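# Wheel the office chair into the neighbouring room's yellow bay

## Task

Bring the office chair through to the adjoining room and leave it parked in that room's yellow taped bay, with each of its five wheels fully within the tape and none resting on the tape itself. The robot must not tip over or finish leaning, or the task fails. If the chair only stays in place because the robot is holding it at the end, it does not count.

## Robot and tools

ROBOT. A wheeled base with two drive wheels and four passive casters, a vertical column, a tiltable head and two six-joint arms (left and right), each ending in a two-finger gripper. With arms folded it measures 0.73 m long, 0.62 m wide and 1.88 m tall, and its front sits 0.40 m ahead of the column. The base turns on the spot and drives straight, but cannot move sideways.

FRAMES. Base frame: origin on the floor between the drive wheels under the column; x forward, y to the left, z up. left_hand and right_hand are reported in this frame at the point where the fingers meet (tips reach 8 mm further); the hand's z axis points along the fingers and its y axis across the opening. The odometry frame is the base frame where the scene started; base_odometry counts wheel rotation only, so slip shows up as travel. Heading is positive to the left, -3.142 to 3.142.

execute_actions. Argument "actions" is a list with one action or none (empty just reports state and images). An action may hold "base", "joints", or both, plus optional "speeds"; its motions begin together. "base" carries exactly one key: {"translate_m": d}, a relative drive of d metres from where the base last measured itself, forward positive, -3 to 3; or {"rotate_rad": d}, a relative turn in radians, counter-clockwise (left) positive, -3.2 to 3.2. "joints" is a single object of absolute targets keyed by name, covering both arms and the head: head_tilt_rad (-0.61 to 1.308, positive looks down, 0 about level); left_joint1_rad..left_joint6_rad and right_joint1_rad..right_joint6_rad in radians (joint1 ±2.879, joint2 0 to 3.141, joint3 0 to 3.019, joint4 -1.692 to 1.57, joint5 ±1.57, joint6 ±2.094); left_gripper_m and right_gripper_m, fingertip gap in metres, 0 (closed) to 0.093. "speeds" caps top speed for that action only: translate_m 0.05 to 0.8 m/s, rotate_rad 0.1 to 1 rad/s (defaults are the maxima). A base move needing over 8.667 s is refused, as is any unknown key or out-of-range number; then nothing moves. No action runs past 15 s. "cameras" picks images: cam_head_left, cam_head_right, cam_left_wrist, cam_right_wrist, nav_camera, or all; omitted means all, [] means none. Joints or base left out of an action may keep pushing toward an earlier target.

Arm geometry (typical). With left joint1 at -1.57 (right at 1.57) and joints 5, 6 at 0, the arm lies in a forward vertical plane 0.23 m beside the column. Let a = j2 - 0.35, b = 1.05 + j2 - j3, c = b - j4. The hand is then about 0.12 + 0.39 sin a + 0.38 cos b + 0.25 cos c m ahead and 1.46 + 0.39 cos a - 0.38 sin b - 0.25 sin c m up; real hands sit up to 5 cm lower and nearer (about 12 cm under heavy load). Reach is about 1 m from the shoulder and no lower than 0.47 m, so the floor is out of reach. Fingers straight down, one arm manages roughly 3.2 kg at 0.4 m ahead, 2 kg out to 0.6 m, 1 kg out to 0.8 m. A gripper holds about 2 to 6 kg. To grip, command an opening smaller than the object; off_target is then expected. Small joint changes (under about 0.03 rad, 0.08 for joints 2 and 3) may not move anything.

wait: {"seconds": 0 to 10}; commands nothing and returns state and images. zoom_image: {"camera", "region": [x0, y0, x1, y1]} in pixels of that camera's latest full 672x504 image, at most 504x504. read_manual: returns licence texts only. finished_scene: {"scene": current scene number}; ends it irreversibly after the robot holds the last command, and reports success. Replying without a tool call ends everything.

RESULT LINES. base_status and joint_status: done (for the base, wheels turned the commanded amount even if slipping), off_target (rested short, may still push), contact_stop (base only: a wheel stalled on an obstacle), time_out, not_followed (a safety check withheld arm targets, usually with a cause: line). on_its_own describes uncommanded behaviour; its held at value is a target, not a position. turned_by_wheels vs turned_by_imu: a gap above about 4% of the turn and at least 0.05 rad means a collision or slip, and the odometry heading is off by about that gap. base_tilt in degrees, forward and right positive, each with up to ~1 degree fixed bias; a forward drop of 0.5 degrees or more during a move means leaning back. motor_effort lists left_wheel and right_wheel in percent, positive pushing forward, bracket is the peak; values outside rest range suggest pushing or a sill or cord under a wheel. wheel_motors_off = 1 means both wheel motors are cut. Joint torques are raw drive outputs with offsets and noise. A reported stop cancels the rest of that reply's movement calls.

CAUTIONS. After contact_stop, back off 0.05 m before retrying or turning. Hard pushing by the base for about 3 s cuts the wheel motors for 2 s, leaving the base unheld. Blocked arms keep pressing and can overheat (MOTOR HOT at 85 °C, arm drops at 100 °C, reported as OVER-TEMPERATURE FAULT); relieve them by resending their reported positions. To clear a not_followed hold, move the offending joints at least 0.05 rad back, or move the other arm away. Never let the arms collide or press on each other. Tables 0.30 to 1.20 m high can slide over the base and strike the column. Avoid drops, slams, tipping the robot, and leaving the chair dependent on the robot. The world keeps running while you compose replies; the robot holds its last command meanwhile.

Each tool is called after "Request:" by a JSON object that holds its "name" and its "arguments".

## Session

Request:
{"name": "execute_actions", "arguments": {"actions": [{"joints":{"head_tilt_rad":0.6}}], "cameras": ["cam_head_left","nav_camera"]}}

Scene clock: 0.70 s.
Joint torques (N m, as the arm reports them, + toward a larger angle): left_arm=[-0.54 -8.86 -1.53 -1.15 -0.02 -0.02] | right_arm=[-1.45 -6.86 -0.79 -1.26 -0.18  0.03]
base_odometry: x=+0.000 y=+0.000 heading=+0.000 (m, m, rad; odometry frame)
turned_by_wheels: +0.000 (rad since the last result)
turned_by_imu: +0.000 (rad since the last result)
base_tilt: forward=+0.3 right=+0.2 (deg)
base_status: not commanded
joint_positions: head_tilt_rad=+0.618 left_joint1_rad=-1.554 left_joint2_rad=+0.887 left_joint3_rad=+0.422 left_joint4_rad=-0.898 left_joint5_rad=-0.003 left_joint6_rad=+0.079 left_gripper_m=+0.094 right_joint1_rad=+1.590 right_joint2_rad=+0.857 right_joint3_rad=+0.401 right_joint4_rad=-0.951 right_joint5_rad=-0.043 right_joint6_rad=+0.007 right_gripper_m=+0.095
joint_status: all done
wheel_motors_off: 0
motor_effort: left_wheel=+5(8) right_wheel=+5(6) (%)
left_hand: x=+0.1615 y=+0.2288 z=+1.2407 quat_wxyz=(+0.407, -0.030, -0.913, +0.010) (m; base frame)
right_hand: x=+0.1478 y=-0.2141 z=+1.2552 quat_wxyz=(+0.427, -0.005, -0.904, -0.023) (m; base frame)
pictures: cam_head_left, nav_camera
Images, in order (width x height): cam_head_left 672x504, nav_camera 672x504.

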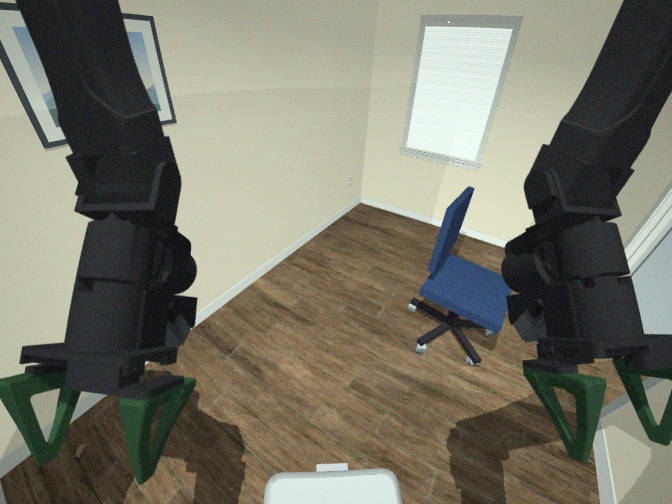

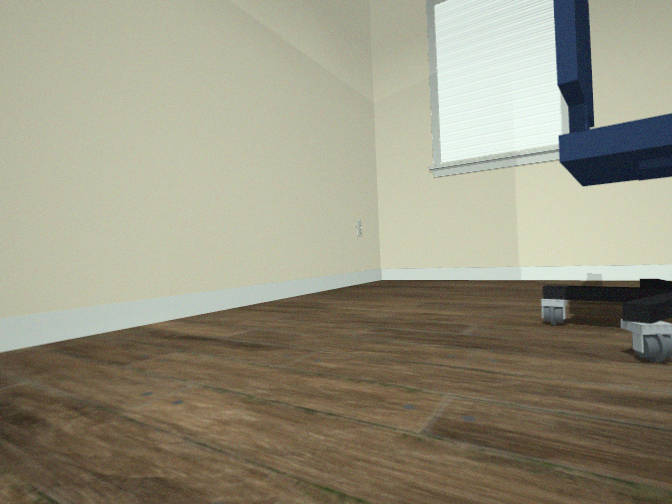

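Request:
{"name": "execute_actions", "arguments": {"actions": [{"base":{"translate_m":1.5}}], "cameras": []}}

Request:
{"name": "execute_actions", "arguments": {"actions": [{"base":{"rotate_rad":-1.7},"joints":{"head_tilt_rad":0.9}}], "cameras": ["cam_head_left","nav_camera"]}}

Scene clock: 9.97 s.
Joint torques (N m, as the arm reports them, + toward a larger angle): left_arm=[ 0.04 -8.6  -1.55 -1.18 -0.07 -0.02] | right_arm=[-1.28 -7.52 -0.86 -1.29 -0.18 -0.01]
base_odometry: x=+1.500 y=+0.000 heading=-0.001 (m, m, rad; odometry frame)
turned_by_wheels: -0.001 (rad since the last result)
turned_by_imu: -0.003 (rad since the last result)
base_tilt: forward=+0.3 right=+0.3 (deg)
base_status: done
joint_positions: head_tilt_rad=+0.617 left_joint1_rad=-1.554 left_joint2_rad=+0.886 left_joint3_rad=+0.423 left_joint4_rad=-0.898 left_joint5_rad=-0.003 left_joint6_rad=+0.079 left_gripper_m=+0.094 right_joint1_rad=+1.590 right_joint2_rad=+0.857 right_joint3_rad=+0.401 right_joint4_rad=-0.951 right_joint5_rad=-0.043 right_joint6_rad=+0.007 right_gripper_m=+0.095
joint_status: not commanded
wheel_motors_off: 0
motor_effort: left_wheel=+1(64) right_wheel=+0(58) (%)
left_hand: x=+0.1620 y=+0.2288 z=+1.2406 quat_wxyz=(+0.407, -0.030, -0.913, +0.010) (m; base frame)
right_hand: x=+0.1480 y=-0.2141 z=+1.2551 quat_wxyz=(+0.427, -0.005, -0.904, -0.023) (m; base frame)
pictures: none
No camera images: the call's "cameras" was empty. Leave "cameras" out to get every camera's image.

Scene clock: 13.27 s.
Joint torques (N m, as the arm reports them, + toward a larger angle): left_arm=[-0.16 -8.1  -1.51 -1.17 -0.04 -0.01] | right_arm=[-1.56 -7.09 -0.8  -1.25 -0.17  0.01]
base_odometry: x=+1.500 y=+0.000 heading=-1.700 (m, m, rad; odometry frame)
turned_by_wheels: -1.699 (rad since the last result)
turned_by_imu: -1.701 (rad since the last result)
base_tilt: forward=+0.3 right=+0.3 (deg)
base_status: done
joint_positions: head_tilt_rad=+0.901 left_joint1_rad=-1.554 left_joint2_rad=+0.886 left_joint3_rad=+0.423 left_joint4_rad=-0.898 left_joint5_rad=-0.003 left_joint6_rad=+0.079 left_gripper_m=+0.094 right_joint1_rad=+1.590 right_joint2_rad=+0.857 right_joint3_rad=+0.401 right_joint4_rad=-0.951 right_joint5_rad=-0.043 right_joint6_rad=+0.007 right_gripper_m=+0.095
joint_status: all done
wheel_motors_off: 0
motor_effort: left_wheel=+6(52) right_wheel=-6(59) (%)
left_hand: x=+0.1620 y=+0.2288 z=+1.2406 quat_wxyz=(+0.407, -0.030, -0.913, +0.010) (m; base frame)
right_hand: x=+0.1480 y=-0.2141 z=+1.2551 quat_wxyz=(+0.427, -0.005, -0.904, -0.023) (m; base frame)
pictures: cam_head_left, nav_camera
Images, in order (width x height): cam_head_left 672x504, nav_camera 672x504.

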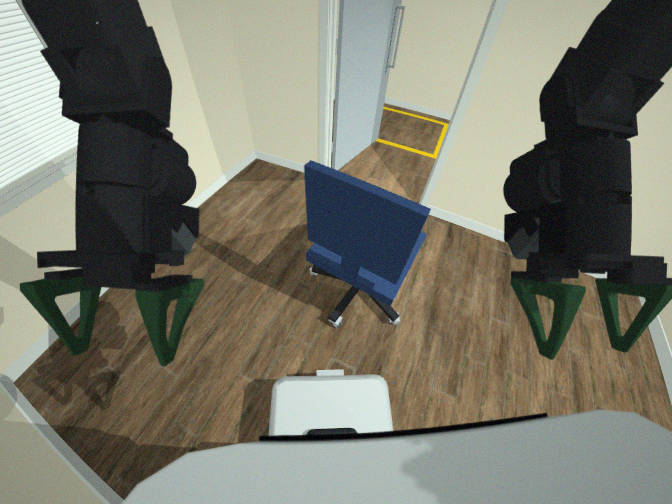

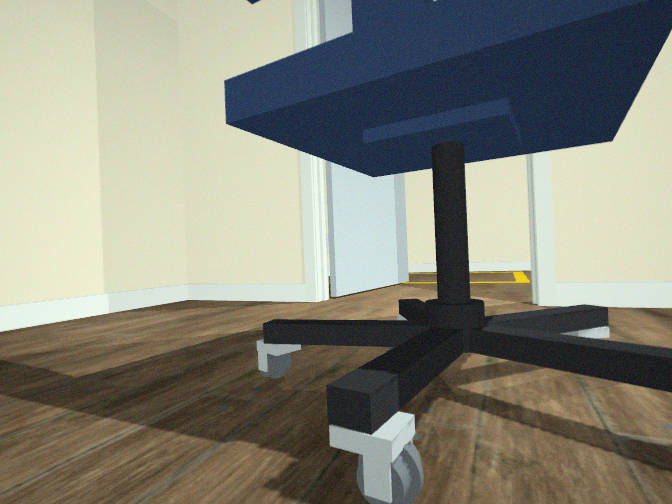

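Request:
{"name": "execute_actions", "arguments": {"actions": [{"base":{"rotate_rad":-0.2},"joints":{"right_joint1_rad":1.7,"right_joint2_rad":1.42,"right_joint3_rad":1.5,"right_joint4_rad":-0.58,"right_joint5_rad":0,"right_joint6_rad":-1.2,"left_joint1_rad":-1.64,"left_joint2_rad":1.4,"left_joint3_rad":1.42,"left_joint4_rad":-0.52,"left_joint5_rad":0,"left_joint6_rad":-1.6}}], "cameras": ["cam_head_left","cam_right_wrist"]}}

Scene clock: 20.20 s.
Joint torques (N m, as the arm reports them, + toward a larger angle): left_arm=[ -0.22 -21.71   4.42   1.09  -0.02  -0.13] | right_arm=[  0.07 -21.64   6.21   0.64  -0.23  -0.08]
base_odometry: x=+1.500 y=+0.000 heading=-1.898 (m, m, rad; odometry frame)
turned_by_wheels: -0.199 (rad since the last result)
turned_by_imu: -0.199 (rad since the last result)
base_tilt: forward=+0.3 right=+0.3 (deg)
base_status: done
joint_positions: head_tilt_rad=+0.901 left_joint1_rad=-1.636 left_joint2_rad=+1.401 left_joint3_rad=+1.416 left_joint4_rad=-0.531 left_joint5_rad=-0.002 left_joint6_rad=-1.593 left_gripper_m=+0.094 right_joint1_rad=+1.702 right_joint2_rad=+1.422 right_joint3_rad=+1.495 right_joint4_rad=-0.582 right_joint5_rad=-0.002 right_joint6_rad=-1.191 right_gripper_m=+0.095
joint_status: all done
wheel_motors_off: 0
motor_effort: left_wheel=+7(39) right_wheel=-6(31) (%)
left_hand: x=+0.6559 y=+0.1842 z=+1.0736 quat_wxyz=(+0.017, +0.703, -0.711, +0.022) (m; base frame)
right_hand: x=+0.6779 y=-0.1433 z=+1.0818 quat_wxyz=(-0.038, +0.586, -0.808, -0.044) (m; base frame)
pictures: cam_head_left, cam_right_wrist
Images, in order (width x height): cam_head_left 672x504, cam_right_wrist 672x504.

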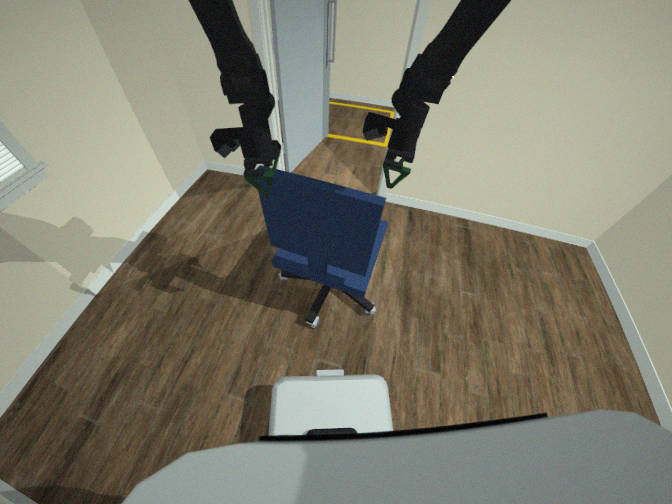

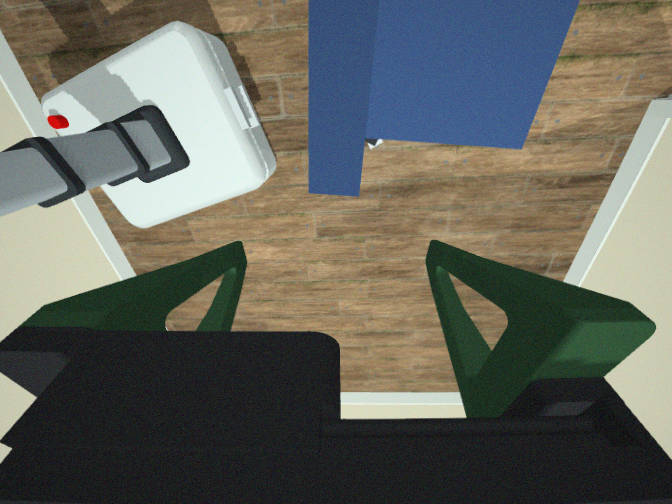

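Request:
{"name": "execute_actions", "arguments": {"actions": [{"joints":{"right_joint1_rad":1.73,"right_joint2_rad":1.58,"right_joint3_rad":1.61,"right_joint4_rad":-0.54,"right_joint6_rad":-1.14}}], "cameras": []}}

Request:
{"name": "execute_actions", "arguments": {"actions": [{"joints":{"right_joint2_rad":1.68,"right_joint3_rad":1.68,"right_joint4_rad":-0.52}}], "cameras": ["cam_right_wrist"]}}

Scene clock: 24.60 s.
Joint torques (N m, as the arm reports them, + toward a larger angle): left_arm=[ -0.78 -21.75   4.65   1.03   0.    -0.07] | right_arm=[  0.74 -22.51   6.13   0.57  -0.26   0.05]
base_odometry: x=+1.500 y=+0.000 heading=-1.898 (m, m, rad; odometry frame)
turned_by_wheels: +0.000 (rad since the last result)
turned_by_imu: +0.000 (rad since the last result)
base_tilt: forward=+0.3 right=+0.2 (deg)
base_status: not commanded
joint_positions: head_tilt_rad=+0.901 left_joint1_rad=-1.636 left_joint2_rad=+1.401 left_joint3_rad=+1.416 left_joint4_rad=-0.531 left_joint5_rad=-0.002 left_joint6_rad=-1.593 left_gripper_m=+0.094 right_joint1_rad=+1.721 right_joint2_rad=+1.585 right_joint3_rad=+1.599 right_joint4_rad=-0.541 right_joint5_rad=-0.002 right_joint6_rad=-1.146 right_gripper_m=+0.095
joint_status: all done
wheel_motors_off: 0
motor_effort: left_wheel=+11(10) right_wheel=-8(8) (%)
left_hand: x=+0.6559 y=+0.1842 z=+1.0736 quat_wxyz=(+0.017, +0.703, -0.711, +0.022) (m; base frame)
right_hand: x=+0.6786 y=-0.1220 z=+1.0144 quat_wxyz=(-0.034, +0.572, -0.818, -0.056) (m; base frame)
pictures: none
No camera images: the call's "cameras" was empty. Leave "cameras" out to get every camera's image.

Scene clock: 25.43 s.
Joint torques (N m, as the arm reports them, + toward a larger angle): left_arm=[ -1.33 -21.2    4.42   1.06  -0.01  -0.12] | right_arm=[  1.06 -22.14   5.54   0.65  -0.28   0.05]
base_odometry: x=+1.500 y=+0.000 heading=-1.898 (m, m, rad; odometry frame)
turned_by_wheels: +0.000 (rad since the last result)
turned_by_imu: +0.000 (rad since the last result)
base_tilt: forward=+0.2 right=+0.2 (deg)
base_status: not commanded
joint_positions: head_tilt_rad=+0.901 left_joint1_rad=-1.636 left_joint2_rad=+1.401 left_joint3_rad=+1.416 left_joint4_rad=-0.531 left_joint5_rad=-0.002 left_joint6_rad=-1.593 left_gripper_m=+0.094 right_joint1_rad=+1.721 right_joint2_rad=+1.673 right_joint3_rad=+1.674 right_joint4_rad=-0.523 right_joint5_rad=-0.002 right_joint6_rad=-1.146 right_gripper_m=+0.095
joint_status: all done
wheel_motors_off: 0
motor_effort: left_wheel=+10(10) right_wheel=-8(9) (%)
left_hand: x=+0.6559 y=+0.1842 z=+1.0736 quat_wxyz=(+0.017, +0.703, -0.711, +0.022) (m; base frame)
right_hand: x=+0.6852 y=-0.1170 z=+0.9799 quat_wxyz=(-0.037, +0.572, -0.818, -0.055) (m; base frame)
pictures: cam_right_wrist
Images, in order (width x height): cam_right_wrist 672x504.

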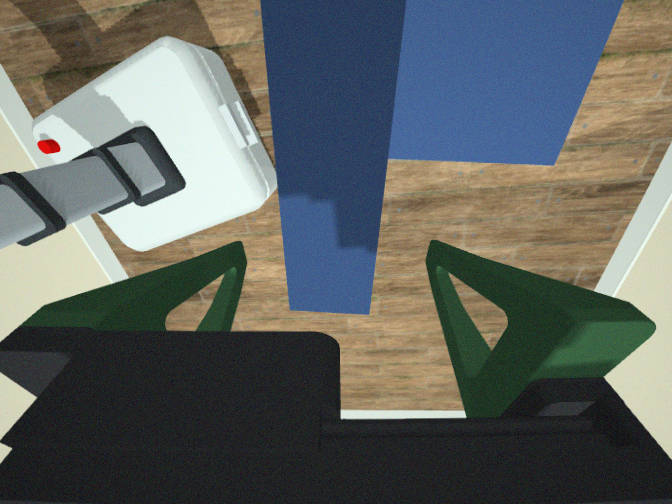

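Request:
{"name": "execute_actions", "arguments": {"actions": [{"joints":{"right_joint2_rad":1.79,"right_joint3_rad":1.76,"right_joint4_rad":-0.5}}], "cameras": []}}

Request:
{"name": "execute_actions", "arguments": {"actions": [{"joints":{"right_gripper_m":0.02}}], "cameras": []}}

Request:
{"name": "execute_actions", "arguments": {"actions": [{"base":{"translate_m":0.09},"speeds":{"translate_m":0.05},"joints":{"right_joint1_rad":1.6,"right_joint2_rad":1.72,"right_joint3_rad":1.6,"right_joint4_rad":-0.39,"right_joint6_rad":-1.58}}], "cameras": ["cam_head_left","cam_left_wrist"]}}

Scene clock: 29.80 s.
Joint torques (N m, as the arm reports them, + toward a larger angle): left_arm=[ -1.18 -21.66   4.39   1.09  -0.01  -0.1 ] | right_arm=[  1.51 -22.41   5.21   0.68  -0.26   0.06]
base_odometry: x=+1.500 y=+0.000 heading=-1.898 (m, m, rad; odometry frame)
turned_by_wheels: +0.000 (rad since the last result)
turned_by_imu: +0.000 (rad since the last result)
base_tilt: forward=+0.2 right=+0.2 (deg)
base_status: not commanded
joint_positions: head_tilt_rad=+0.901 left_joint1_rad=-1.636 left_joint2_rad=+1.401 left_joint3_rad=+1.416 left_joint4_rad=-0.531 left_joint5_rad=-0.002 left_joint6_rad=-1.593 left_gripper_m=+0.094 right_joint1_rad=+1.721 right_joint2_rad=+1.789 right_joint3_rad=+1.753 right_joint4_rad=-0.502 right_joint5_rad=-0.002 right_joint6_rad=-1.146 right_gripper_m=+0.095
joint_status: all done
wheel_motors_off: 0
motor_effort: left_wheel=+10(12) right_wheel=-9(9) (%)
left_hand: x=+0.6559 y=+0.1842 z=+1.0736 quat_wxyz=(+0.017, +0.703, -0.711, +0.022) (m; base frame)
right_hand: x=+0.6764 y=-0.1110 z=+0.9295 quat_wxyz=(-0.029, +0.572, -0.817, -0.059) (m; base frame)
pictures: none
No camera images: the call's "cameras" was empty. Leave "cameras" out to get every camera's image.

Scene clock: 30.53 s.
Joint torques (N m, as the arm reports them, + toward a larger angle): left_arm=[ -0.18 -21.25   4.48   1.01   0.    -0.12] | right_arm=[  1.22 -22.56   5.1   -0.24  -0.82  -0.05]
base_odometry: x=+1.500 y=+0.000 heading=-1.898 (m, m, rad; odometry frame)
turned_by_wheels: +0.000 (rad since the last result)
turned_by_imu: +0.000 (rad since the last result)
base_tilt: forward=+0.3 right=+0.2 (deg)
base_status: not commanded
joint_positions: head_tilt_rad=+0.901 left_joint1_rad=-1.636 left_joint2_rad=+1.401 left_joint3_rad=+1.416 left_joint4_rad=-0.531 left_joint5_rad=-0.002 left_joint6_rad=-1.593 left_gripper_m=+0.094 right_joint1_rad=+1.721 right_joint2_rad=+1.789 right_joint3_rad=+1.757 right_joint4_rad=-0.483 right_joint5_rad=+0.009 right_joint6_rad=-1.135 right_gripper_m=+0.040
joint_status: right_gripper_m off_target (ended at +0.040, target +0.020)
wheel_motors_off: 0
motor_effort: left_wheel=+10(11) right_wheel=-8(10) (%)
left_hand: x=+0.6557 y=+0.1842 z=+1.0735 quat_wxyz=(+0.017, +0.703, -0.711, +0.022) (m; base frame)
right_hand: x=+0.6840 y=-0.1128 z=+0.9301 quat_wxyz=(-0.036, +0.567, -0.821, -0.048) (m; base frame)
pictures: none
No camera images: the call's "cameras" was empty. Leave "cameras" out to get every camera's image.

Scene clock: 33.13 s.
Joint torques (N m, as the arm reports them, + toward a larger angle): left_arm=[ -0.84 -21.8    4.76   0.95  -0.02  -0.09] | right_arm=[  0.07 -21.89   4.93   0.05  -0.45   0.09]
base_odometry: x=+1.471 y=-0.085 heading=-1.899 (m, m, rad; odometry frame)
turned_by_wheels: -0.001 (rad since the last result)
turned_by_imu: -0.002 (rad since the last result)
base_tilt: forward=+0.4 right=+0.2 (deg)
base_status: done
joint_positions: head_tilt_rad=+0.902 left_joint1_rad=-1.636 left_joint2_rad=+1.401 left_joint3_rad=+1.414 left_joint4_rad=-0.531 left_joint5_rad=-0.002 left_joint6_rad=-1.593 left_gripper_m=+0.094 right_joint1_rad=+1.579 right_joint2_rad=+1.727 right_joint3_rad=+1.587 right_joint4_rad=-0.379 right_joint5_rad=+0.004 right_joint6_rad=-1.590 right_gripper_m=+0.040
joint_status: all done
wheel_motors_off: 0
motor_effort: left_wheel=+0(65) right_wheel=+1(45) (%)
left_hand: x=+0.6547 y=+0.1842 z=+1.0731 quat_wxyz=(+0.018, +0.703, -0.711, +0.021) (m; base frame)
right_hand: x=+0.6459 y=-0.2200 z=+0.9289 quat_wxyz=(-0.003, +0.715, -0.699, +0.001) (m; base frame)
pictures: cam_head_left, cam_left_wrist
Images, in order (width x height): cam_head_left 672x504, cam_left_wrist 672x504.

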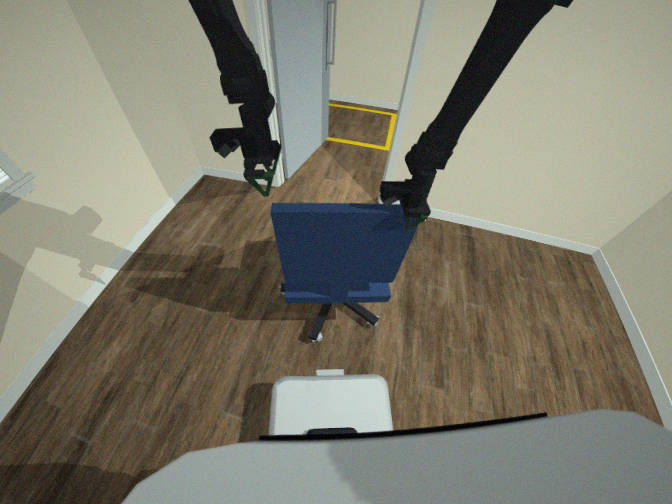

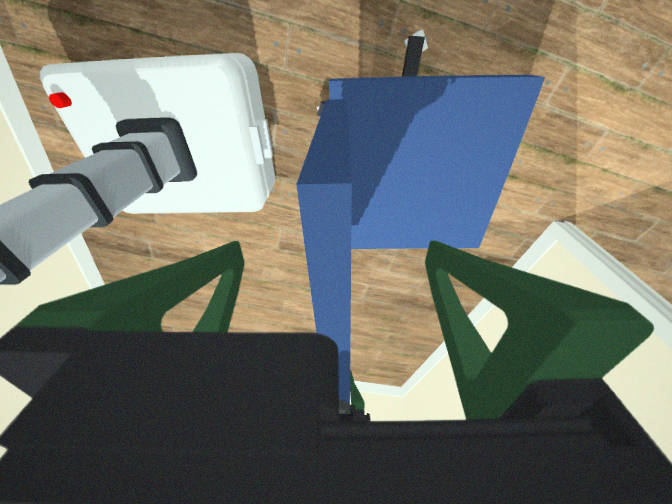

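Request:
{"name": "execute_actions", "arguments": {"actions": [{"joints":{"left_joint1_rad":-1.70,"left_joint2_rad":1.5,"left_joint3_rad":1.46,"left_joint4_rad":-0.47,"left_joint6_rad":-1.65}}], "cameras": []}}

Request:
{"name": "execute_actions", "arguments": {"actions": [{"joints":{"left_joint2_rad":1.62,"left_joint3_rad":1.54,"left_joint4_rad":-0.43}}], "cameras": ["cam_left_wrist"]}}

Request:
{"name": "execute_actions", "arguments": {"actions": [{"joints":{"left_joint2_rad":1.72,"left_joint3_rad":1.61,"left_joint4_rad":-0.40}}], "cameras": ["cam_left_wrist"]}}

Request:
{"name": "execute_actions", "arguments": {"actions": [{"joints":{"left_gripper_m":0.02}}], "cameras": ["nav_camera"]}}

Scene clock: 37.10 s.
Joint torques (N m, as the arm reports them, + toward a larger angle): left_arm=[ -1.39 -21.26   4.22   0.88  -0.02  -0.05] | right_arm=[  0.14 -21.83   5.     0.09  -0.44   0.09]
base_odometry: x=+1.471 y=-0.085 heading=-1.899 (m, m, rad; odometry frame)
turned_by_wheels: +0.000 (rad since the last result)
turned_by_imu: +0.000 (rad since the last result)
base_tilt: forward=+0.3 right=+0.1 (deg)
base_status: not commanded
joint_positions: head_tilt_rad=+0.902 left_joint1_rad=-1.705 left_joint2_rad=+1.502 left_joint3_rad=+1.452 left_joint4_rad=-0.480 left_joint5_rad=-0.001 left_joint6_rad=-1.642 left_gripper_m=+0.094 right_joint1_rad=+1.579 right_joint2_rad=+1.727 right_joint3_rad=+1.587 right_joint4_rad=-0.379 right_joint5_rad=+0.004 right_joint6_rad=-1.590 right_gripper_m=+0.040
joint_status: all done
wheel_motors_off: 0
motor_effort: left_wheel=-1(0) right_wheel=+1(2) (%)
left_hand: x=+0.6457 y=+0.1369 z=+1.0306 quat_wxyz=(+0.044, +0.707, -0.704, +0.037) (m; base frame)
right_hand: x=+0.6459 y=-0.2200 z=+0.9289 quat_wxyz=(-0.003, +0.715, -0.699, +0.001) (m; base frame)
pictures: none
No camera images: the call's "cameras" was empty. Leave "cameras" out to get every camera's image.

Scene clock: 38.10 s.
Joint torques (N m, as the arm reports them, + toward a larger angle): left_arm=[ -1.92 -20.8    4.12   0.62  -0.01  -0.12] | right_arm=[  0.02 -21.76   4.9    0.04  -0.45   0.08]
base_odometry: x=+1.471 y=-0.085 heading=-1.899 (m, m, rad; odometry frame)
turned_by_wheels: +0.000 (rad since the last result)
turned_by_imu: +0.000 (rad since the last result)
base_tilt: forward=+0.3 right=+0.2 (deg)
base_status: not commanded
joint_positions: head_tilt_rad=+0.902 left_joint1_rad=-1.705 left_joint2_rad=+1.620 left_joint3_rad=+1.532 left_joint4_rad=-0.439 left_joint5_rad=-0.001 left_joint6_rad=-1.643 left_gripper_m=+0.094 right_joint1_rad=+1.579 right_joint2_rad=+1.727 right_joint3_rad=+1.587 right_joint4_rad=-0.379 right_joint5_rad=+0.004 right_joint6_rad=-1.590 right_gripper_m=+0.040
joint_status: all done
wheel_motors_off: 0
motor_effort: left_wheel=+0(0) right_wheel=+2(3) (%)
left_hand: x=+0.6491 y=+0.1310 z=+0.9820 quat_wxyz=(+0.043, +0.708, -0.704, +0.038) (m; base frame)
right_hand: x=+0.6459 y=-0.2200 z=+0.9289 quat_wxyz=(-0.003, +0.715, -0.699, +0.001) (m; base frame)
pictures: cam_left_wrist
Images, in order (width x height): cam_left_wrist 672x504.

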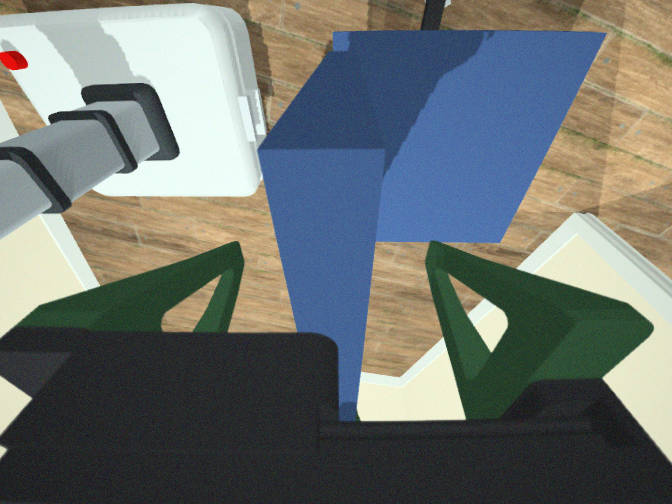

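Scene clock: 39.00 s.
Joint torques (N m, as the arm reports them, + toward a larger angle): left_arm=[ -1.85 -22.13   3.46   0.93  -0.04  -0.13] | right_arm=[  0.1  -21.72   4.94   0.04  -0.44   0.11]
base_odometry: x=+1.471 y=-0.085 heading=-1.899 (m, m, rad; odometry frame)
turned_by_wheels: +0.000 (rad since the last result)
turned_by_imu: +0.000 (rad since the last result)
base_tilt: forward=+0.3 right=+0.3 (deg)
base_status: not commanded
joint_positions: head_tilt_rad=+0.902 left_joint1_rad=-1.705 left_joint2_rad=+1.716 left_joint3_rad=+1.604 left_joint4_rad=-0.411 left_joint5_rad=-0.001 left_joint6_rad=-1.643 left_gripper_m=+0.094 right_joint1_rad=+1.579 right_joint2_rad=+1.727 right_joint3_rad=+1.587 right_joint4_rad=-0.379 right_joint5_rad=+0.004 right_joint6_rad=-1.590 right_gripper_m=+0.040
joint_status: all done
wheel_motors_off: 0
motor_effort: left_wheel=+1(0) right_wheel=+2(2) (%)
left_hand: x=+0.6505 y=+0.1263 z=+0.9426 quat_wxyz=(+0.042, +0.708, -0.704, +0.040) (m; base frame)
right_hand: x=+0.6459 y=-0.2200 z=+0.9289 quat_wxyz=(-0.003, +0.715, -0.699, +0.001) (m; base frame)
pictures: cam_left_wrist
Images, in order (width x height): cam_left_wrist 672x504.

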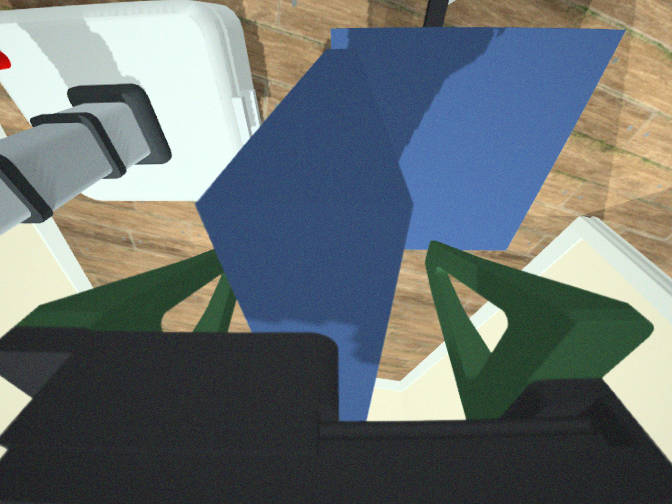

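Scene clock: 39.67 s.
Joint torques (N m, as the arm reports them, + toward a larger angle): left_arm=[ -1.95 -20.8    4.01   0.9    0.    -0.02] | right_arm=[  0.19 -21.86   5.02  -0.05  -0.42   0.07]
base_odometry: x=+1.471 y=-0.085 heading=-1.899 (m, m, rad; odometry frame)
turned_by_wheels: +0.000 (rad since the last result)
turned_by_imu: +0.000 (rad since the last result)
base_tilt: forward=+0.3 right=+0.3 (deg)
base_status: not commanded
joint_positions: head_tilt_rad=+0.902 left_joint1_rad=-1.705 left_joint2_rad=+1.716 left_joint3_rad=+1.600 left_joint4_rad=-0.408 left_joint5_rad=-0.001 left_joint6_rad=-1.649 left_gripper_m=+0.039 right_joint1_rad=+1.579 right_joint2_rad=+1.727 right_joint3_rad=+1.587 right_joint4_rad=-0.380 right_joint5_rad=+0.003 right_joint6_rad=-1.586 right_gripper_m=+0.040
joint_status: left_gripper_m off_target (ended at +0.039, target +0.020)
wheel_motors_off: 0
motor_effort: left_wheel=+3(4) right_wheel=+2(4) (%)
left_hand: x=+0.6483 y=+0.1264 z=+0.9419 quat_wxyz=(+0.043, +0.710, -0.702, +0.038) (m; base frame)
right_hand: x=+0.6458 y=-0.2196 z=+0.9289 quat_wxyz=(-0.003, +0.714, -0.700, +0.000) (m; base frame)
pictures: nav_camera
Images, in order (width x height): nav_camera 672x504.

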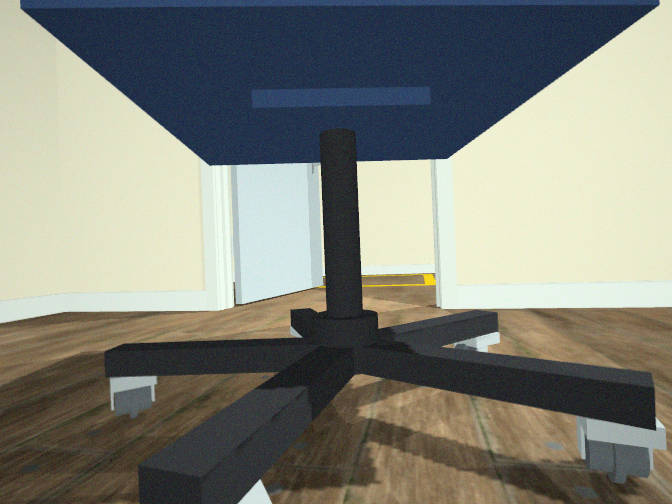

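Request:
{"name": "execute_actions", "arguments": {"actions": [{"base":{"rotate_rad":0.58},"speeds":{"rotate_rad":0.25}}], "cameras": []}}

Request:
{"name": "execute_actions", "arguments": {"actions": [{"base":{"translate_m":0.55},"speeds":{"translate_m":0.2}}], "cameras": ["cam_head_left"]}}

Scene clock: 47.87 s.
Joint torques (N m, as the arm reports them, + toward a larger angle): left_arm=[ -2.29 -21.44   3.08   0.08  -0.09  -0.24] | right_arm=[ -0.41 -22.33   4.22   0.19  -0.67  -0.23]
base_odometry: x=+1.471 y=-0.086 heading=-1.320 (m, m, rad; odometry frame)
turned_by_wheels: +0.580 (rad since the last result)
turned_by_imu: +0.575 (rad since the last result)
base_tilt: forward=+0.4 right=+0.3 (deg)
base_status: done
joint_positions: head_tilt_rad=+0.902 left_joint1_rad=-1.693 left_joint2_rad=+1.718 left_joint3_rad=+1.612 left_joint4_rad=-0.387 left_joint5_rad=+0.001 left_joint6_rad=-1.628 left_gripper_m=+0.039 right_joint1_rad=+1.591 right_joint2_rad=+1.729 right_joint3_rad=+1.595 right_joint4_rad=-0.382 right_joint5_rad=+0.008 right_joint6_rad=-1.555 right_gripper_m=+0.040
joint_status: not commanded
wheel_motors_off: 0
motor_effort: left_wheel=-2(80) right_wheel=+1(61) (%)
left_hand: x=+0.6605 y=+0.1339 z=+0.9422 quat_wxyz=(+0.029, +0.705, -0.707, +0.048) (m; base frame)
right_hand: x=+0.6489 y=-0.2120 z=+0.9291 quat_wxyz=(-0.006, +0.705, -0.709, +0.000) (m; base frame)
pictures: none
No camera images: the call's "cameras" was empty. Leave "cameras" out to get every camera's image.

Scene clock: 51.37 s.
Joint torques (N m, as the arm reports them, + toward a larger angle): left_arm=[ -2.91 -20.93   4.07   0.4    0.16  -0.11] | right_arm=[ -0.98 -22.57   3.87   0.24  -0.39  -0.07]
base_odometry: x=+1.608 y=-0.618 heading=-1.319 (m, m, rad; odometry frame)
turned_by_wheels: +0.001 (rad since the last result)
turned_by_imu: +0.000 (rad since the last result)
base_tilt: forward=+0.3 right=+0.2 (deg)
base_status: done
joint_positions: head_tilt_rad=+0.902 left_joint1_rad=-1.688 left_joint2_rad=+1.713 left_joint3_rad=+1.600 left_joint4_rad=-0.395 left_joint5_rad=-0.004 left_joint6_rad=-1.642 left_gripper_m=+0.039 right_joint1_rad=+1.597 right_joint2_rad=+1.730 right_joint3_rad=+1.600 right_joint4_rad=-0.384 right_joint5_rad=+0.003 right_joint6_rad=-1.572 right_gripper_m=+0.040
joint_status: not commanded
wheel_motors_off: 0
motor_effort: left_wheel=+0(65) right_wheel=+0(56) (%)
left_hand: x=+0.6544 y=+0.1388 z=+0.9423 quat_wxyz=(+0.031, +0.711, -0.702, +0.039) (m; base frame)
right_hand: x=+0.6507 y=-0.2068 z=+0.9293 quat_wxyz=(-0.011, +0.712, -0.702, -0.003) (m; base frame)
pictures: cam_head_left
Images, in order (width x height): cam_head_left 672x504.

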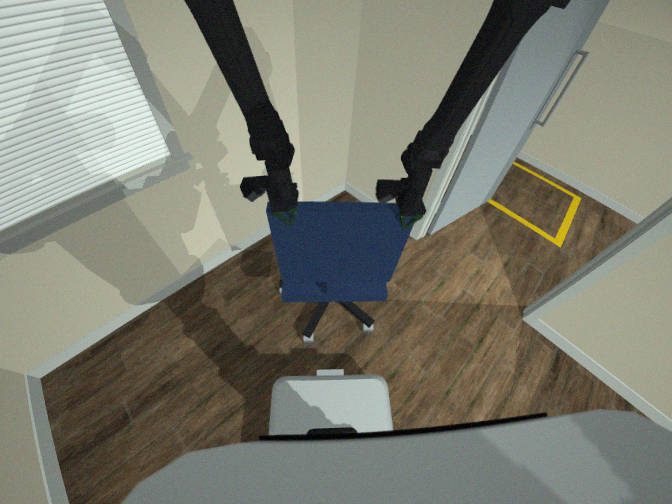

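Request:
{"name": "execute_actions", "arguments": {"actions": [{"base":{"translate_m":0.1},"speeds":{"translate_m":0.1}}], "cameras": []}}

Request:
{"name": "execute_actions", "arguments": {"actions": [{"base":{"rotate_rad":-0.88},"speeds":{"rotate_rad":0.25}}], "cameras": ["cam_head_left","nav_camera"]}}

Scene clock: 55.23 s.
Joint torques (N m, as the arm reports them, + toward a larger angle): left_arm=[ -2.81 -21.82   3.86   0.66   0.12  -0.12] | right_arm=[ -0.74 -22.3    4.06   0.16  -0.4   -0.07]
base_odometry: x=+1.633 y=-0.715 heading=-1.318 (m, m, rad; odometry frame)
turned_by_wheels: +0.000 (rad since the last result)
turned_by_imu: +0.000 (rad since the last result)
base_tilt: forward=+0.3 right=+0.2 (deg)
base_status: done
joint_positions: head_tilt_rad=+0.902 left_joint1_rad=-1.688 left_joint2_rad=+1.713 left_joint3_rad=+1.600 left_joint4_rad=-0.397 left_joint5_rad=-0.004 left_joint6_rad=-1.642 left_gripper_m=+0.039 right_joint1_rad=+1.597 right_joint2_rad=+1.730 right_joint3_rad=+1.597 right_joint4_rad=-0.382 right_joint5_rad=+0.003 right_joint6_rad=-1.572 right_gripper_m=+0.040
joint_status: not commanded
wheel_motors_off: 0
motor_effort: left_wheel=-1(40) right_wheel=+0(31) (%)
left_hand: x=+0.6534 y=+0.1388 z=+0.9422 quat_wxyz=(+0.032, +0.711, -0.701, +0.038) (m; base frame)
right_hand: x=+0.6495 y=-0.2068 z=+0.9291 quat_wxyz=(-0.010, +0.712, -0.702, -0.004) (m; base frame)
pictures: none
No camera images: the call's "cameras" was empty. Leave "cameras" out to get every camera's image.

Scene clock: 59.53 s.
Joint torques (N m, as the arm reports them, + toward a larger angle): left_arm=[ -2.47 -21.92   3.41   0.52   0.32   0.02] | right_arm=[ -0.68 -22.71   3.47  -0.17  -0.17   0.01]
base_odometry: x=+1.633 y=-0.715 heading=-2.198 (m, m, rad; odometry frame)
turned_by_wheels: -0.880 (rad since the last result)
turned_by_imu: -0.874 (rad since the last result)
base_tilt: forward=+0.2 right=+0.3 (deg)
base_status: done
joint_positions: head_tilt_rad=+0.902 left_joint1_rad=-1.692 left_joint2_rad=+1.716 left_joint3_rad=+1.608 left_joint4_rad=-0.397 left_joint5_rad=-0.008 left_joint6_rad=-1.652 left_gripper_m=+0.039 right_joint1_rad=+1.592 right_joint2_rad=+1.732 right_joint3_rad=+1.605 right_joint4_rad=-0.375 right_joint5_rad=-0.002 right_joint6_rad=-1.579 right_gripper_m=+0.040
joint_status: not commanded
wheel_motors_off: 0
motor_effort: left_wheel=+0(58) right_wheel=-2(70) (%)
left_hand: x=+0.6568 y=+0.1368 z=+0.9421 quat_wxyz=(+0.029, +0.714, -0.698, +0.040) (m; base frame)
right_hand: x=+0.6546 y=-0.2090 z=+0.9288 quat_wxyz=(-0.015, +0.714, -0.700, +0.000) (m; base frame)
pictures: cam_head_left, nav_camera
Images, in order (width x height): cam_head_left 672x504, nav_camera 672x504.

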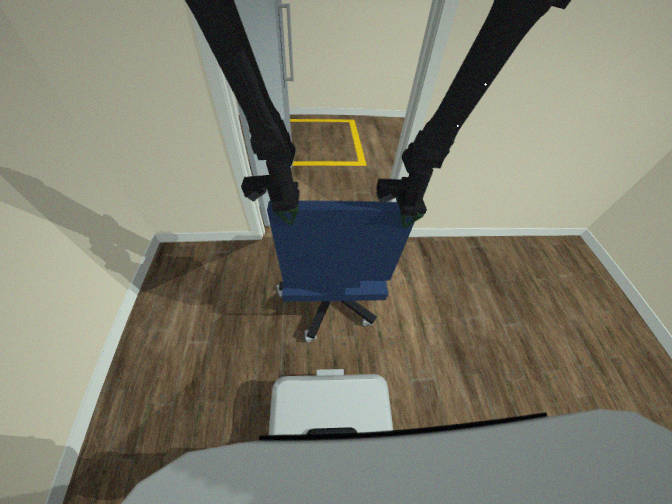

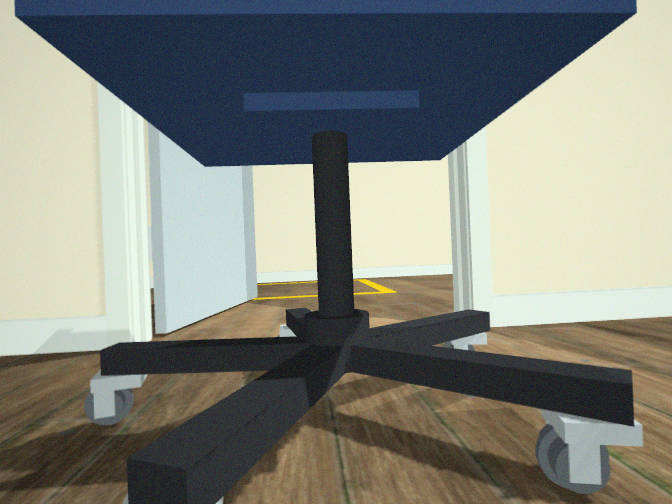

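Request:
{"name": "execute_actions", "arguments": {"actions": [{"base":{"rotate_rad":0.035},"speeds":{"rotate_rad":0.1}}], "cameras": []}}

Request:
{"name": "execute_actions", "arguments": {"actions": [{"base":{"translate_m":0.8},"speeds":{"translate_m":0.2}}], "cameras": ["cam_head_left","nav_camera"]}}

Scene clock: 63.53 s.
Joint torques (N m, as the arm reports them, + toward a larger angle): left_arm=[ -2.19 -22.73   2.66   0.23   0.01  -0.16] | right_arm=[ -0.01 -22.08   4.35   0.    -0.54  -0.13]
base_odometry: x=+1.633 y=-0.715 heading=-2.164 (m, m, rad; odometry frame)
turned_by_wheels: +0.034 (rad since the last result)
turned_by_imu: +0.035 (rad since the last result)
base_tilt: forward=+0.3 right=+0.3 (deg)
base_status: done
joint_positions: head_tilt_rad=+0.902 left_joint1_rad=-1.704 left_joint2_rad=+1.722 left_joint3_rad=+1.615 left_joint4_rad=-0.391 left_joint5_rad=-0.001 left_joint6_rad=-1.638 left_gripper_m=+0.039 right_joint1_rad=+1.579 right_joint2_rad=+1.730 right_joint3_rad=+1.595 right_joint4_rad=-0.378 right_joint5_rad=+0.006 right_joint6_rad=-1.566 right_gripper_m=+0.040
joint_status: not commanded
wheel_motors_off: 0
motor_effort: left_wheel=-1(21) right_wheel=+1(24) (%)
left_hand: x=+0.6591 y=+0.1260 z=+0.9415 quat_wxyz=(+0.033, +0.707, -0.705, +0.049) (m; base frame)
right_hand: x=+0.6490 y=-0.2200 z=+0.9283 quat_wxyz=(-0.004, +0.707, -0.707, +0.003) (m; base frame)
pictures: none
No camera images: the call's "cameras" was empty. Leave "cameras" out to get every camera's image.

Scene clock: 68.50 s.
Joint torques (N m, as the arm reports them, + toward a larger angle): left_arm=[ -1.62 -22.84   3.05   0.43  -0.09  -0.19] | right_arm=[  0.18 -21.73   4.78   0.32  -0.74  -0.2 ]
base_odometry: x=+1.185 y=-1.378 heading=-2.166 (m, m, rad; odometry frame)
turned_by_wheels: -0.002 (rad since the last result)
turned_by_imu: -0.003 (rad since the last result)
base_tilt: forward=+0.3 right=+0.2 (deg)
base_status: done
joint_positions: head_tilt_rad=+0.902 left_joint1_rad=-1.705 left_joint2_rad=+1.720 left_joint3_rad=+1.610 left_joint4_rad=-0.394 left_joint5_rad=+0.001 left_joint6_rad=-1.632 left_gripper_m=+0.039 right_joint1_rad=+1.580 right_joint2_rad=+1.728 right_joint3_rad=+1.590 right_joint4_rad=-0.387 right_joint5_rad=+0.010 right_joint6_rad=-1.559 right_gripper_m=+0.040
joint_status: not commanded
wheel_motors_off: 0
motor_effort: left_wheel=-2(63) right_wheel=+1(71) (%)
left_hand: x=+0.6561 y=+0.1253 z=+0.9416 quat_wxyz=(+0.036, +0.704, -0.708, +0.047) (m; base frame)
right_hand: x=+0.6448 y=-0.2202 z=+0.9286 quat_wxyz=(+0.001, +0.705, -0.710, +0.000) (m; base frame)
pictures: cam_head_left, nav_camera
Images, in order (width x height): cam_head_left 672x504, nav_camera 672x504.

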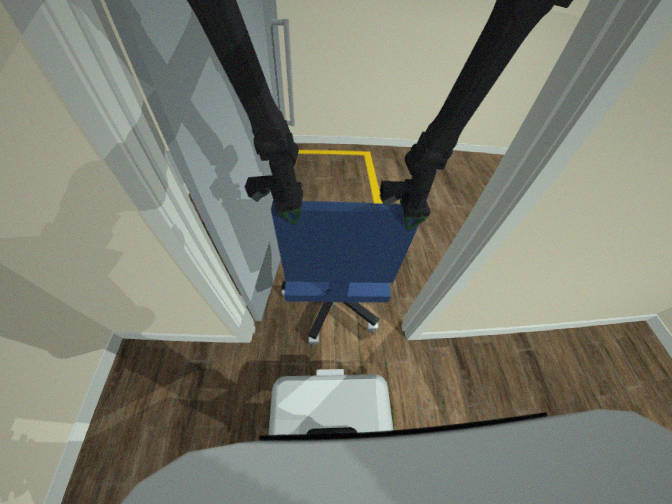

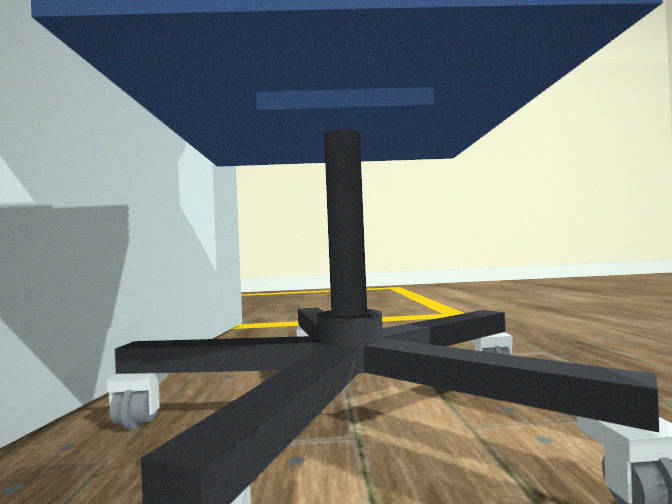

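Request:
{"name": "execute_actions", "arguments": {"actions": [{"base":{"rotate_rad":-0.045},"speeds":{"rotate_rad":0.1}}], "cameras": []}}

Request:
{"name": "execute_actions", "arguments": {"actions": [{"base":{"translate_m":0.45},"speeds":{"translate_m":0.15},"joints":{"left_joint1_rad":-1.76,"right_joint1_rad":1.53}}], "cameras": ["cam_head_left","nav_camera"]}}

Scene clock: 72.40 s.
Joint torques (N m, as the arm reports them, + toward a larger angle): left_arm=[ -3.06 -21.09   4.71   0.51   0.18  -0.01] | right_arm=[ -1.36 -22.23   4.08   0.03  -0.39  -0.04]
base_odometry: x=+1.185 y=-1.378 heading=-2.208 (m, m, rad; odometry frame)
turned_by_wheels: -0.042 (rad since the last result)
turned_by_imu: -0.042 (rad since the last result)
base_tilt: forward=+0.1 right=+0.2 (deg)
base_status: done
joint_positions: head_tilt_rad=+0.902 left_joint1_rad=-1.680 left_joint2_rad=+1.712 left_joint3_rad=+1.594 left_joint4_rad=-0.395 left_joint5_rad=-0.005 left_joint6_rad=-1.644 left_gripper_m=+0.039 right_joint1_rad=+1.605 right_joint2_rad=+1.730 right_joint3_rad=+1.598 right_joint4_rad=-0.380 right_joint5_rad=+0.002 right_joint6_rad=-1.573 right_gripper_m=+0.040
joint_status: not commanded
wheel_motors_off: 0
motor_effort: left_wheel=+1(53) right_wheel=+0(58) (%)
left_hand: x=+0.6515 y=+0.1450 z=+0.9413 quat_wxyz=(+0.029, +0.713, -0.700, +0.034) (m; base frame)
right_hand: x=+0.6504 y=-0.2007 z=+0.9292 quat_wxyz=(-0.014, +0.714, -0.700, -0.005) (m; base frame)
pictures: none
No camera images: the call's "cameras" was empty. Leave "cameras" out to get every camera's image.

Scene clock: 76.07 s.
Joint torques (N m, as the arm reports them, + toward a larger angle): left_arm=[ -3.1  -22.42   2.71   0.21   0.4    0.2 ] | right_arm=[ -1.65 -22.46   4.7    0.2    0.05   0.15]
base_odometry: x=+0.917 y=-1.740 heading=-2.209 (m, m, rad; odometry frame)
turned_by_wheels: -0.001 (rad since the last result)
turned_by_imu: -0.002 (rad since the last result)
base_tilt: forward=+0.2 right=+0.1 (deg)
base_status: done
joint_positions: head_tilt_rad=+0.902 left_joint1_rad=-1.759 left_joint2_rad=+1.731 left_joint3_rad=+1.616 left_joint4_rad=-0.390 left_joint5_rad=-0.007 left_joint6_rad=-1.669 left_gripper_m=+0.039 right_joint1_rad=+1.524 right_joint2_rad=+1.730 right_joint3_rad=+1.590 right_joint4_rad=-0.383 right_joint5_rad=-0.005 right_joint6_rad=-1.598 right_gripper_m=+0.040
joint_status: all done
wheel_motors_off: 0
motor_effort: left_wheel=-2(53) right_wheel=+0(54) (%)
left_hand: x=+0.6519 y=+0.0867 z=+0.9421 quat_wxyz=(+0.051, +0.707, -0.703, +0.059) (m; base frame)
right_hand: x=+0.6449 y=-0.2591 z=+0.9285 quat_wxyz=(+0.012, +0.708, -0.706, +0.013) (m; base frame)
pictures: cam_head_left, nav_camera
Images, in order (width x height): cam_head_left 672x504, nav_camera 672x504.

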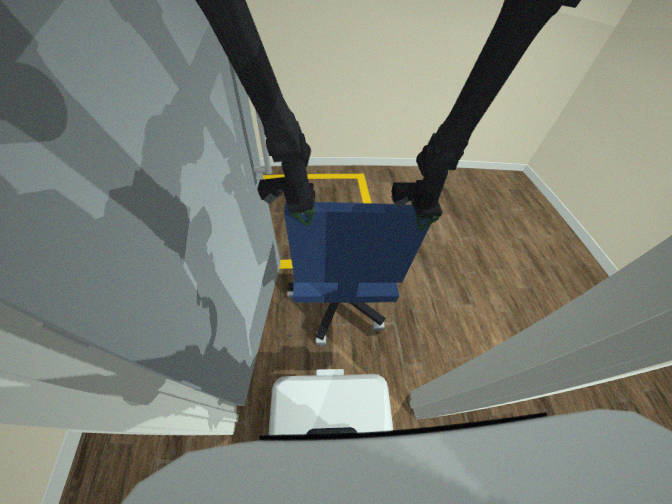

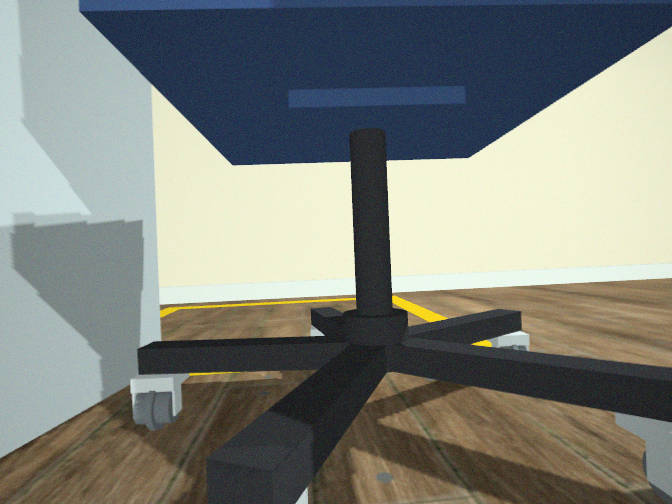

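Request:
{"name": "execute_actions", "arguments": {"actions": []}}

Scene clock: 84.20 s.
Joint torques (N m, as the arm reports them, + toward a larger angle): left_arm=[ -3.11 -22.96   2.46   0.34   0.34   0.17] | right_arm=[ -1.79 -22.18   4.66   0.11   0.05   0.15]
base_odometry: x=+0.917 y=-1.740 heading=-2.209 (m, m, rad; odometry frame)
turned_by_wheels: +0.000 (rad since the last result)
turned_by_imu: +0.000 (rad since the last result)
base_tilt: forward=+0.2 right=+0.2 (deg)
base_status: done
joint_positions: head_tilt_rad=+0.902 left_joint1_rad=-1.759 left_joint2_rad=+1.731 left_joint3_rad=+1.616 left_joint4_rad=-0.390 left_joint5_rad=-0.007 left_joint6_rad=-1.669 left_gripper_m=+0.039 right_joint1_rad=+1.524 right_joint2_rad=+1.730 right_joint3_rad=+1.590 right_joint4_rad=-0.383 right_joint5_rad=-0.005 right_joint6_rad=-1.598 right_gripper_m=+0.040
joint_status: all done
wheel_motors_off: 0
motor_effort: left_wheel=-2(53) right_wheel=+1(54) (%)
left_hand: x=+0.6519 y=+0.0867 z=+0.9421 quat_wxyz=(+0.051, +0.707, -0.703, +0.059) (m; base frame)
right_hand: x=+0.6449 y=-0.2591 z=+0.9285 quat_wxyz=(+0.012, +0.708, -0.706, +0.013) (m; base frame)
pictures: cam_head_left, cam_head_right, cam_left_wrist, cam_right_wrist, nav_camera
Images, in order (width x height): cam_head_left 672x504, cam_head_right 672x504, cam_left_wrist 672x504, cam_right_wrist 672x504, nav_camera 672x504.

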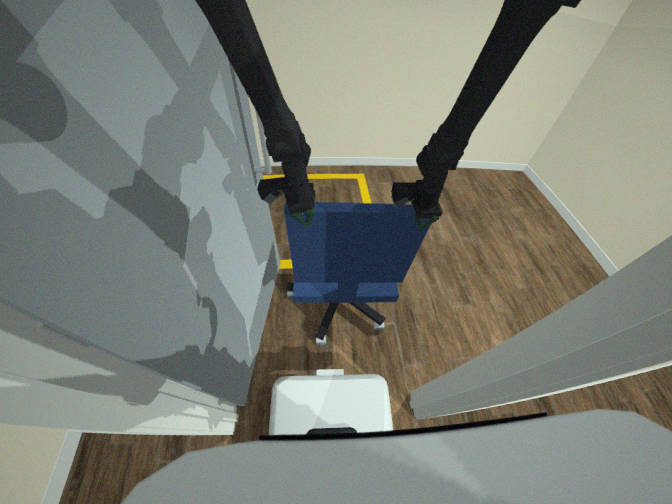

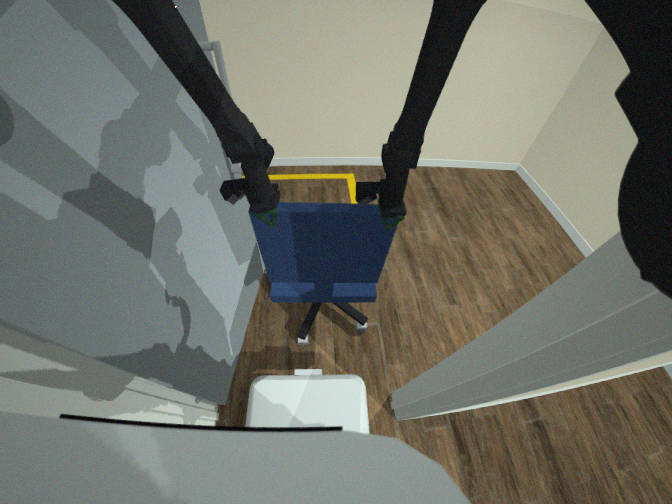

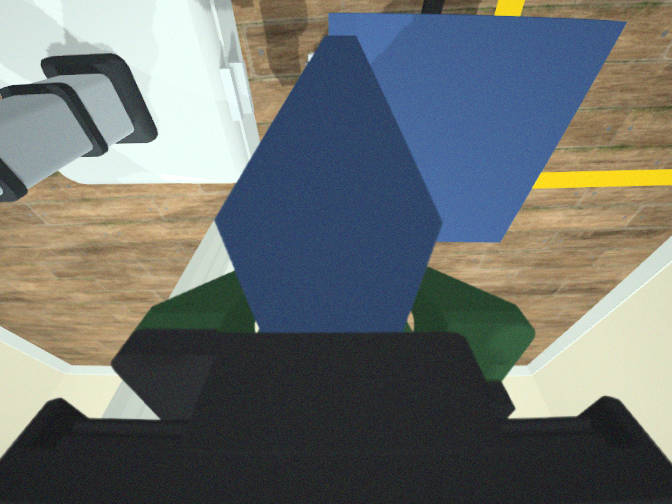

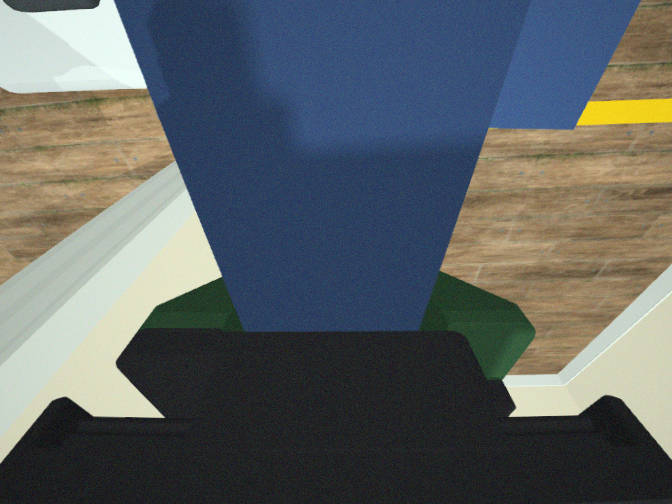

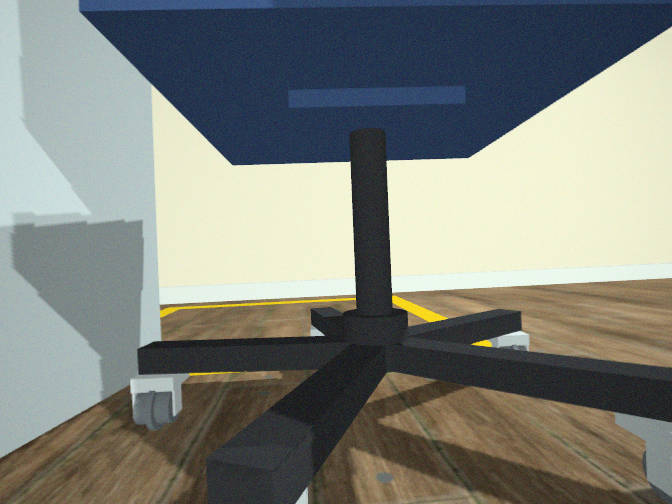

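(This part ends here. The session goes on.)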